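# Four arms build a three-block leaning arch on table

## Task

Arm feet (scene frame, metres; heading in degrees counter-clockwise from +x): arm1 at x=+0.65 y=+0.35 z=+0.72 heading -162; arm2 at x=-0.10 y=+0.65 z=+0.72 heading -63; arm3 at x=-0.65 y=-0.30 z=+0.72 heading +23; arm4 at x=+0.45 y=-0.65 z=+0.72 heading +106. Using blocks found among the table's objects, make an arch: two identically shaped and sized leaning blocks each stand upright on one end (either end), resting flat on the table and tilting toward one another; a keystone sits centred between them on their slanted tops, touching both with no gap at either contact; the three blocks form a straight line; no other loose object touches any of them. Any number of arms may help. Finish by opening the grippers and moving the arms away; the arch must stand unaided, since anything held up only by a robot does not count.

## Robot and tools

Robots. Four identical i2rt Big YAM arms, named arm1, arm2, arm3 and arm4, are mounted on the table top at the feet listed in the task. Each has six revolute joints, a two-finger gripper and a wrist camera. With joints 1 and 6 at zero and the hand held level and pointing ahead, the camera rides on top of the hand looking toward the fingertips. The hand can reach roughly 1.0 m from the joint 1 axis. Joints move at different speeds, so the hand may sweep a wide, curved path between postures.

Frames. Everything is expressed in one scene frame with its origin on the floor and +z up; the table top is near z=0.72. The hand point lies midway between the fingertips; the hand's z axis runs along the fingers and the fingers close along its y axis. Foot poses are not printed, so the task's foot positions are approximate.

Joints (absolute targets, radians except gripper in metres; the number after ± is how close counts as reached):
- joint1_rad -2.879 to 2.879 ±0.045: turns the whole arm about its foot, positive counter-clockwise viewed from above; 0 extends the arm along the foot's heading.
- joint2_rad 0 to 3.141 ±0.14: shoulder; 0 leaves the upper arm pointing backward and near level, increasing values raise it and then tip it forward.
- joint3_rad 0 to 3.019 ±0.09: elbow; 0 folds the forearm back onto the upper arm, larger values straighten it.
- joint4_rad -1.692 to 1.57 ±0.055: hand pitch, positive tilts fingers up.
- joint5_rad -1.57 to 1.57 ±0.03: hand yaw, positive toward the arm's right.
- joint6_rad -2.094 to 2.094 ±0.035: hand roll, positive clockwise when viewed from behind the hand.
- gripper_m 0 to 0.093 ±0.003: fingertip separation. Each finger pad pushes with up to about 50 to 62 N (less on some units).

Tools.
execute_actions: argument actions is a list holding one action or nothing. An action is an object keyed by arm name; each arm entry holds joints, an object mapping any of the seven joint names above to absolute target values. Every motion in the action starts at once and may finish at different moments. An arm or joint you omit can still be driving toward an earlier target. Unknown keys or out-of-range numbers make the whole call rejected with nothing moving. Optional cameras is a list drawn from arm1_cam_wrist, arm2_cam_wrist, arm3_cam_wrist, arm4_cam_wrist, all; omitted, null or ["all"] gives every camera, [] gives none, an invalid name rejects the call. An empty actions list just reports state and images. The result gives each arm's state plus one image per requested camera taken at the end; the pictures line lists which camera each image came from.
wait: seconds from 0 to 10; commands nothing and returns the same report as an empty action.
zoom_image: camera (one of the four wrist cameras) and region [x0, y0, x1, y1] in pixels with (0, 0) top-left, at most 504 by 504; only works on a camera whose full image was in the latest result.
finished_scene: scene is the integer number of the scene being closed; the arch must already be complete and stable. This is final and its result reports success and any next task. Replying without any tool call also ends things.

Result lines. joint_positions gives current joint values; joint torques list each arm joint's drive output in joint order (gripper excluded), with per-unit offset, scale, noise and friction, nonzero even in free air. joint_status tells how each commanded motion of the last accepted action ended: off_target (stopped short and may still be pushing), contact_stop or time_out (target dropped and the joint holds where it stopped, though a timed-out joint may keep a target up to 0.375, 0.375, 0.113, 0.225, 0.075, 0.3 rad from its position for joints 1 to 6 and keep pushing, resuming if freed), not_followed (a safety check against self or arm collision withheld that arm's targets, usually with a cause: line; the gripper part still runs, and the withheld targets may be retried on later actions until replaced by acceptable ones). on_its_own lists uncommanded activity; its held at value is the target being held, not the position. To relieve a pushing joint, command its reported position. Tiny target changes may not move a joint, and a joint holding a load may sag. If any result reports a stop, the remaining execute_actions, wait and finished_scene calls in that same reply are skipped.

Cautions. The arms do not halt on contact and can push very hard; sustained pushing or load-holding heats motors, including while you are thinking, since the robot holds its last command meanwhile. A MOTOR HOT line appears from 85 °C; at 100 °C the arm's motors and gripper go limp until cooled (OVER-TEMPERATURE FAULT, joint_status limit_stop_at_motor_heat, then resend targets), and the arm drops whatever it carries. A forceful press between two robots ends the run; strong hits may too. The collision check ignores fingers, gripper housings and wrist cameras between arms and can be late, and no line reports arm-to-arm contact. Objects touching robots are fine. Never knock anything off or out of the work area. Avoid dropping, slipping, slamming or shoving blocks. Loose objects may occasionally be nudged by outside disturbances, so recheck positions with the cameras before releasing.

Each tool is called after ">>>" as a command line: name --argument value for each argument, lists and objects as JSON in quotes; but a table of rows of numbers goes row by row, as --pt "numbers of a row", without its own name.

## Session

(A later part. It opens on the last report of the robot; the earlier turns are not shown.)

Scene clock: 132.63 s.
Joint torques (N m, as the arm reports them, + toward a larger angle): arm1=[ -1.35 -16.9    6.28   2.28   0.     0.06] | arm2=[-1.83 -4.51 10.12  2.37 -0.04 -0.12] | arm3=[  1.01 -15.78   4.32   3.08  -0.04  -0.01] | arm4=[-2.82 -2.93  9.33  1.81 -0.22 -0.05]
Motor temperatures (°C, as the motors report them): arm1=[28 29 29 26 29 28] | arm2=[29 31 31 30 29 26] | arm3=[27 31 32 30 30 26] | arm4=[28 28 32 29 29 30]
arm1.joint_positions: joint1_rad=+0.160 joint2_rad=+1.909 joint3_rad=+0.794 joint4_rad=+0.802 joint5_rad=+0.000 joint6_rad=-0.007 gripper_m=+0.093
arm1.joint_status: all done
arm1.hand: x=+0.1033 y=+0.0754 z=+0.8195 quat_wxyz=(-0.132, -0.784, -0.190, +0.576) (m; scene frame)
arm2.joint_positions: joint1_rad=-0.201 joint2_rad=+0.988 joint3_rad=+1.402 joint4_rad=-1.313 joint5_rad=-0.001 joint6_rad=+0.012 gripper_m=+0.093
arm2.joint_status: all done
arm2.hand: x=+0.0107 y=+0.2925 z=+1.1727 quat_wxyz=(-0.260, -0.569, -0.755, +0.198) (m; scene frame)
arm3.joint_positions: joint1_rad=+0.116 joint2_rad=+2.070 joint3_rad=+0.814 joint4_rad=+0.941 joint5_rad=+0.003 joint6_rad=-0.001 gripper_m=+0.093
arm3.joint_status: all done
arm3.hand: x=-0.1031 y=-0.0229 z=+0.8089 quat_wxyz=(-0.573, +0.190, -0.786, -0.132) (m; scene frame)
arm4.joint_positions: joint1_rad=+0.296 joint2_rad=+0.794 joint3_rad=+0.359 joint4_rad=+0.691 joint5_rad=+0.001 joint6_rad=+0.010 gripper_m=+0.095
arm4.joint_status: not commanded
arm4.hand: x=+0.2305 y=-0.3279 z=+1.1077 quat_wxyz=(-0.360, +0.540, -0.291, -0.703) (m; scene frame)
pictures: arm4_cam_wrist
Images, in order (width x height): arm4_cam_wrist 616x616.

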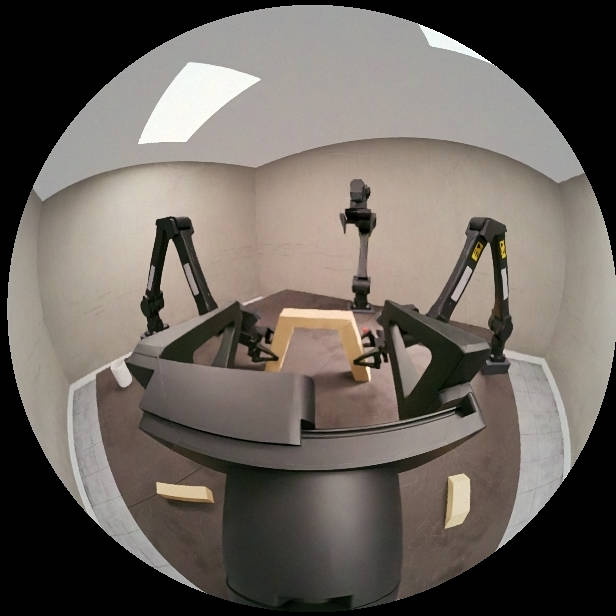

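>>> execute_actions --actions '[{"arm1":{"joints":{"joint2_rad":1.76,"joint3_rad":0.58,"joint4_rad":0.9}},"arm3":{"joints":{"joint2_rad":1.93,"joint3_rad":0.6,"joint4_rad":1.04}}}]' --cameras '["arm4_cam_wrist"]'

>>> execute_actions --actions '[{"arm1":{"joints":{"joint2_rad":1.0}},"arm3":{"joints":{"joint2_rad":1.0}},"arm4":{"joints":{"joint2_rad":0.6}}}]'

Scene clock: 133.93 s.
Joint torques (N m, as the arm reports them, + toward a larger angle): arm1=[ -1.35 -12.34   5.56   2.16   0.     0.05] | arm2=[-2.01 -4.73 10.09  2.32 -0.04 -0.14] | arm3=[  0.97 -12.47   3.73   2.82   0.     0.  ] | arm4=[-2.02 -3.05  9.09  1.73 -0.23  0.  ]
Motor temperatures (°C, as the motors report them): arm1=[28 29 29 26 29 28] | arm2=[29 30 31 30 29 26] | arm3=[27 31 32 30 30 26] | arm4=[28 28 32 29 29 30]
arm1.joint_positions: joint1_rad=+0.160 joint2_rad=+1.759 joint3_rad=+0.577 joint4_rad=+0.881 joint5_rad=+0.000 joint6_rad=-0.007 gripper_m=+0.093
arm1.joint_status: all done
arm1.hand: x=+0.1704 y=+0.1089 z=+0.8357 quat_wxyz=(-0.133, -0.781, -0.189, +0.580) (m; scene frame)
arm2.joint_positions: joint1_rad=-0.201 joint2_rad=+0.988 joint3_rad=+1.402 joint4_rad=-1.313 joint5_rad=-0.001 joint6_rad=+0.011 gripper_m=+0.093
arm2.joint_status: not commanded
arm2.hand: x=+0.0107 y=+0.2925 z=+1.1727 quat_wxyz=(-0.259, -0.569, -0.755, +0.198) (m; scene frame)
arm3.joint_positions: joint1_rad=+0.116 joint2_rad=+1.930 joint3_rad=+0.601 joint4_rad=+1.015 joint5_rad=+0.003 joint6_rad=-0.001 gripper_m=+0.093
arm3.joint_status: all done
arm3.hand: x=-0.1667 y=-0.0549 z=+0.8315 quat_wxyz=(-0.573, +0.190, -0.786, -0.132) (m; scene frame)
arm4.joint_positions: joint1_rad=+0.296 joint2_rad=+0.794 joint3_rad=+0.359 joint4_rad=+0.691 joint5_rad=+0.001 joint6_rad=+0.010 gripper_m=+0.095
arm4.joint_status: not commanded
arm4.hand: x=+0.2305 y=-0.3279 z=+1.1077 quat_wxyz=(-0.360, +0.540, -0.291, -0.703) (m; scene frame)
pictures: arm4_cam_wrist
Images, in order (width x height): arm4_cam_wrist 616x616.

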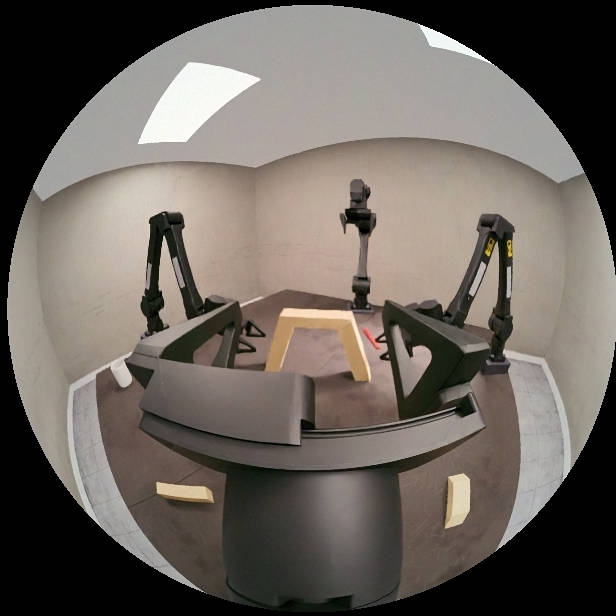

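Scene clock: 135.47 s.
Joint torques (N m, as the arm reports them, + toward a larger angle): arm1=[-1.09 -5.49 10.25  1.53 -0.01  0.05] | arm2=[-2.04 -4.88 10.1   2.32 -0.04 -0.15] | arm3=[ 1.43 -5.12  9.64  1.83 -0.07 -0.01] | arm4=[-2.56 -0.78  9.64  1.58 -0.22 -0.07]
Motor temperatures (°C, as the motors report them): arm1=[28 28 29 26 29 28] | arm2=[29 30 31 30 29 26] | arm3=[27 31 32 30 30 26] | arm4=[28 28 33 29 29 30]
arm1.joint_positions: joint1_rad=+0.160 joint2_rad=+1.000 joint3_rad=+0.577 joint4_rad=+0.887 joint5_rad=+0.000 joint6_rad=-0.007 gripper_m=+0.093
arm1.joint_status: all done
arm1.hand: x=+0.2596 y=+0.1510 z=+1.2109 quat_wxyz=(-0.192, -0.508, -0.125, +0.831) (m; scene frame)
arm2.joint_positions: joint1_rad=-0.201 joint2_rad=+0.988 joint3_rad=+1.402 joint4_rad=-1.313 joint5_rad=-0.001 joint6_rad=+0.011 gripper_m=+0.093
arm2.joint_status: not commanded
arm2.hand: x=+0.0107 y=+0.2925 z=+1.1727 quat_wxyz=(-0.259, -0.569, -0.755, +0.198) (m; scene frame)
arm3.joint_positions: joint1_rad=+0.116 joint2_rad=+1.000 joint3_rad=+0.601 joint4_rad=+1.022 joint5_rad=+0.003 joint6_rad=-0.001 gripper_m=+0.093
arm3.joint_status: all done
arm3.hand: x=-0.2743 y=-0.1043 z=+1.2981 quat_wxyz=(-0.867, +0.109, -0.442, -0.204) (m; scene frame)
arm4.joint_positions: joint1_rad=+0.296 joint2_rad=+0.595 joint3_rad=+0.359 joint4_rad=+0.692 joint5_rad=+0.001 joint6_rad=+0.010 gripper_m=+0.095
arm4.joint_status: all done
arm4.hand: x=+0.2597 y=-0.3686 z=+1.1765 quat_wxyz=(-0.387, +0.468, -0.253, -0.753) (m; scene frame)
pictures: arm1_cam_wrist, arm2_cam_wrist, arm3_cam_wrist, arm4_cam_wrist
Images, in order (width x height): arm1_cam_wrist 616x616, arm2_cam_wrist 616x616, arm3_cam_wrist 616x616, arm4_cam_wrist 616x616.

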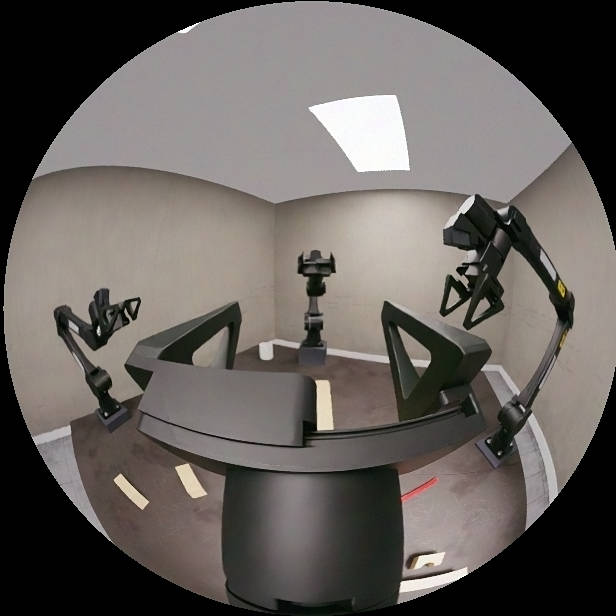

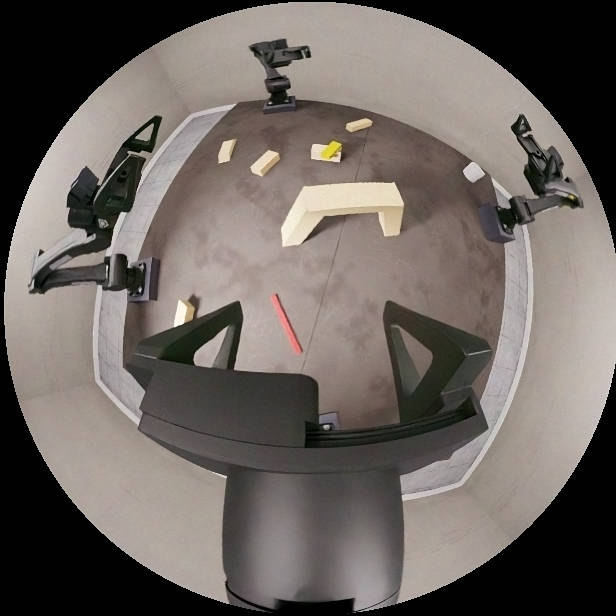

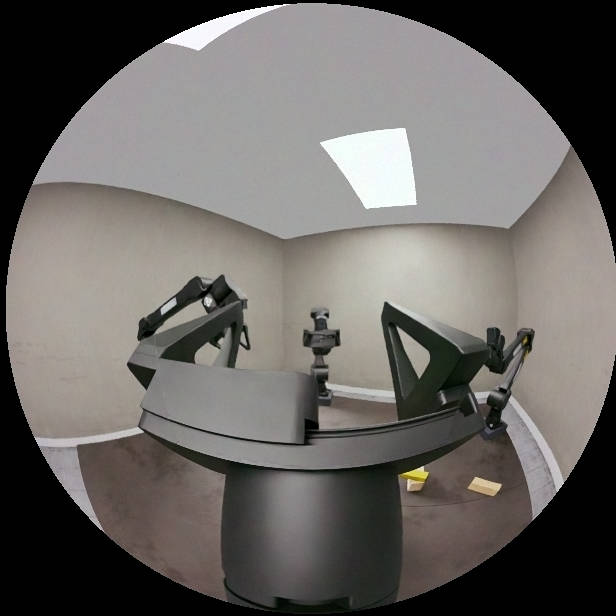

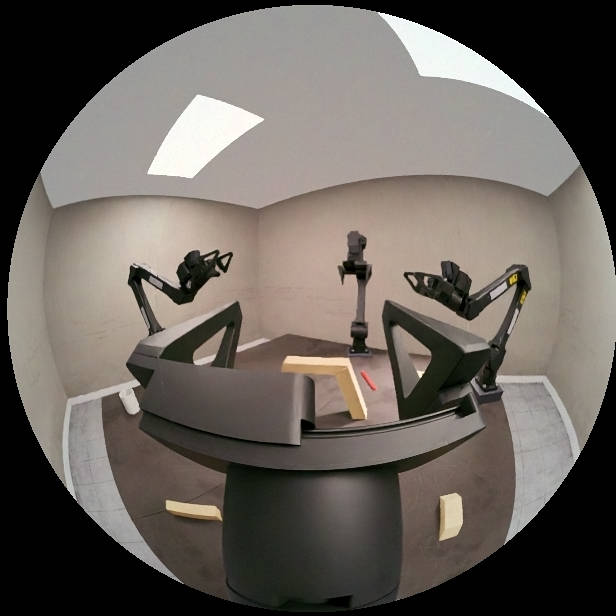

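>>> zoom_image --camera "arm2_cam_wrist" --region '[270,165,420,260]'

Region (270, 165, 420, 260) of arm2_cam_wrist's 616x616 image, scaled by 3.360, with more detail than that image has; it fills the top 319 rows of this view, and the rest is white.

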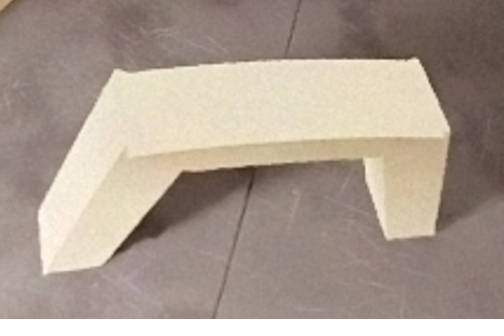

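>>> finished_scene --scene 1

The scene is finished: the task was done.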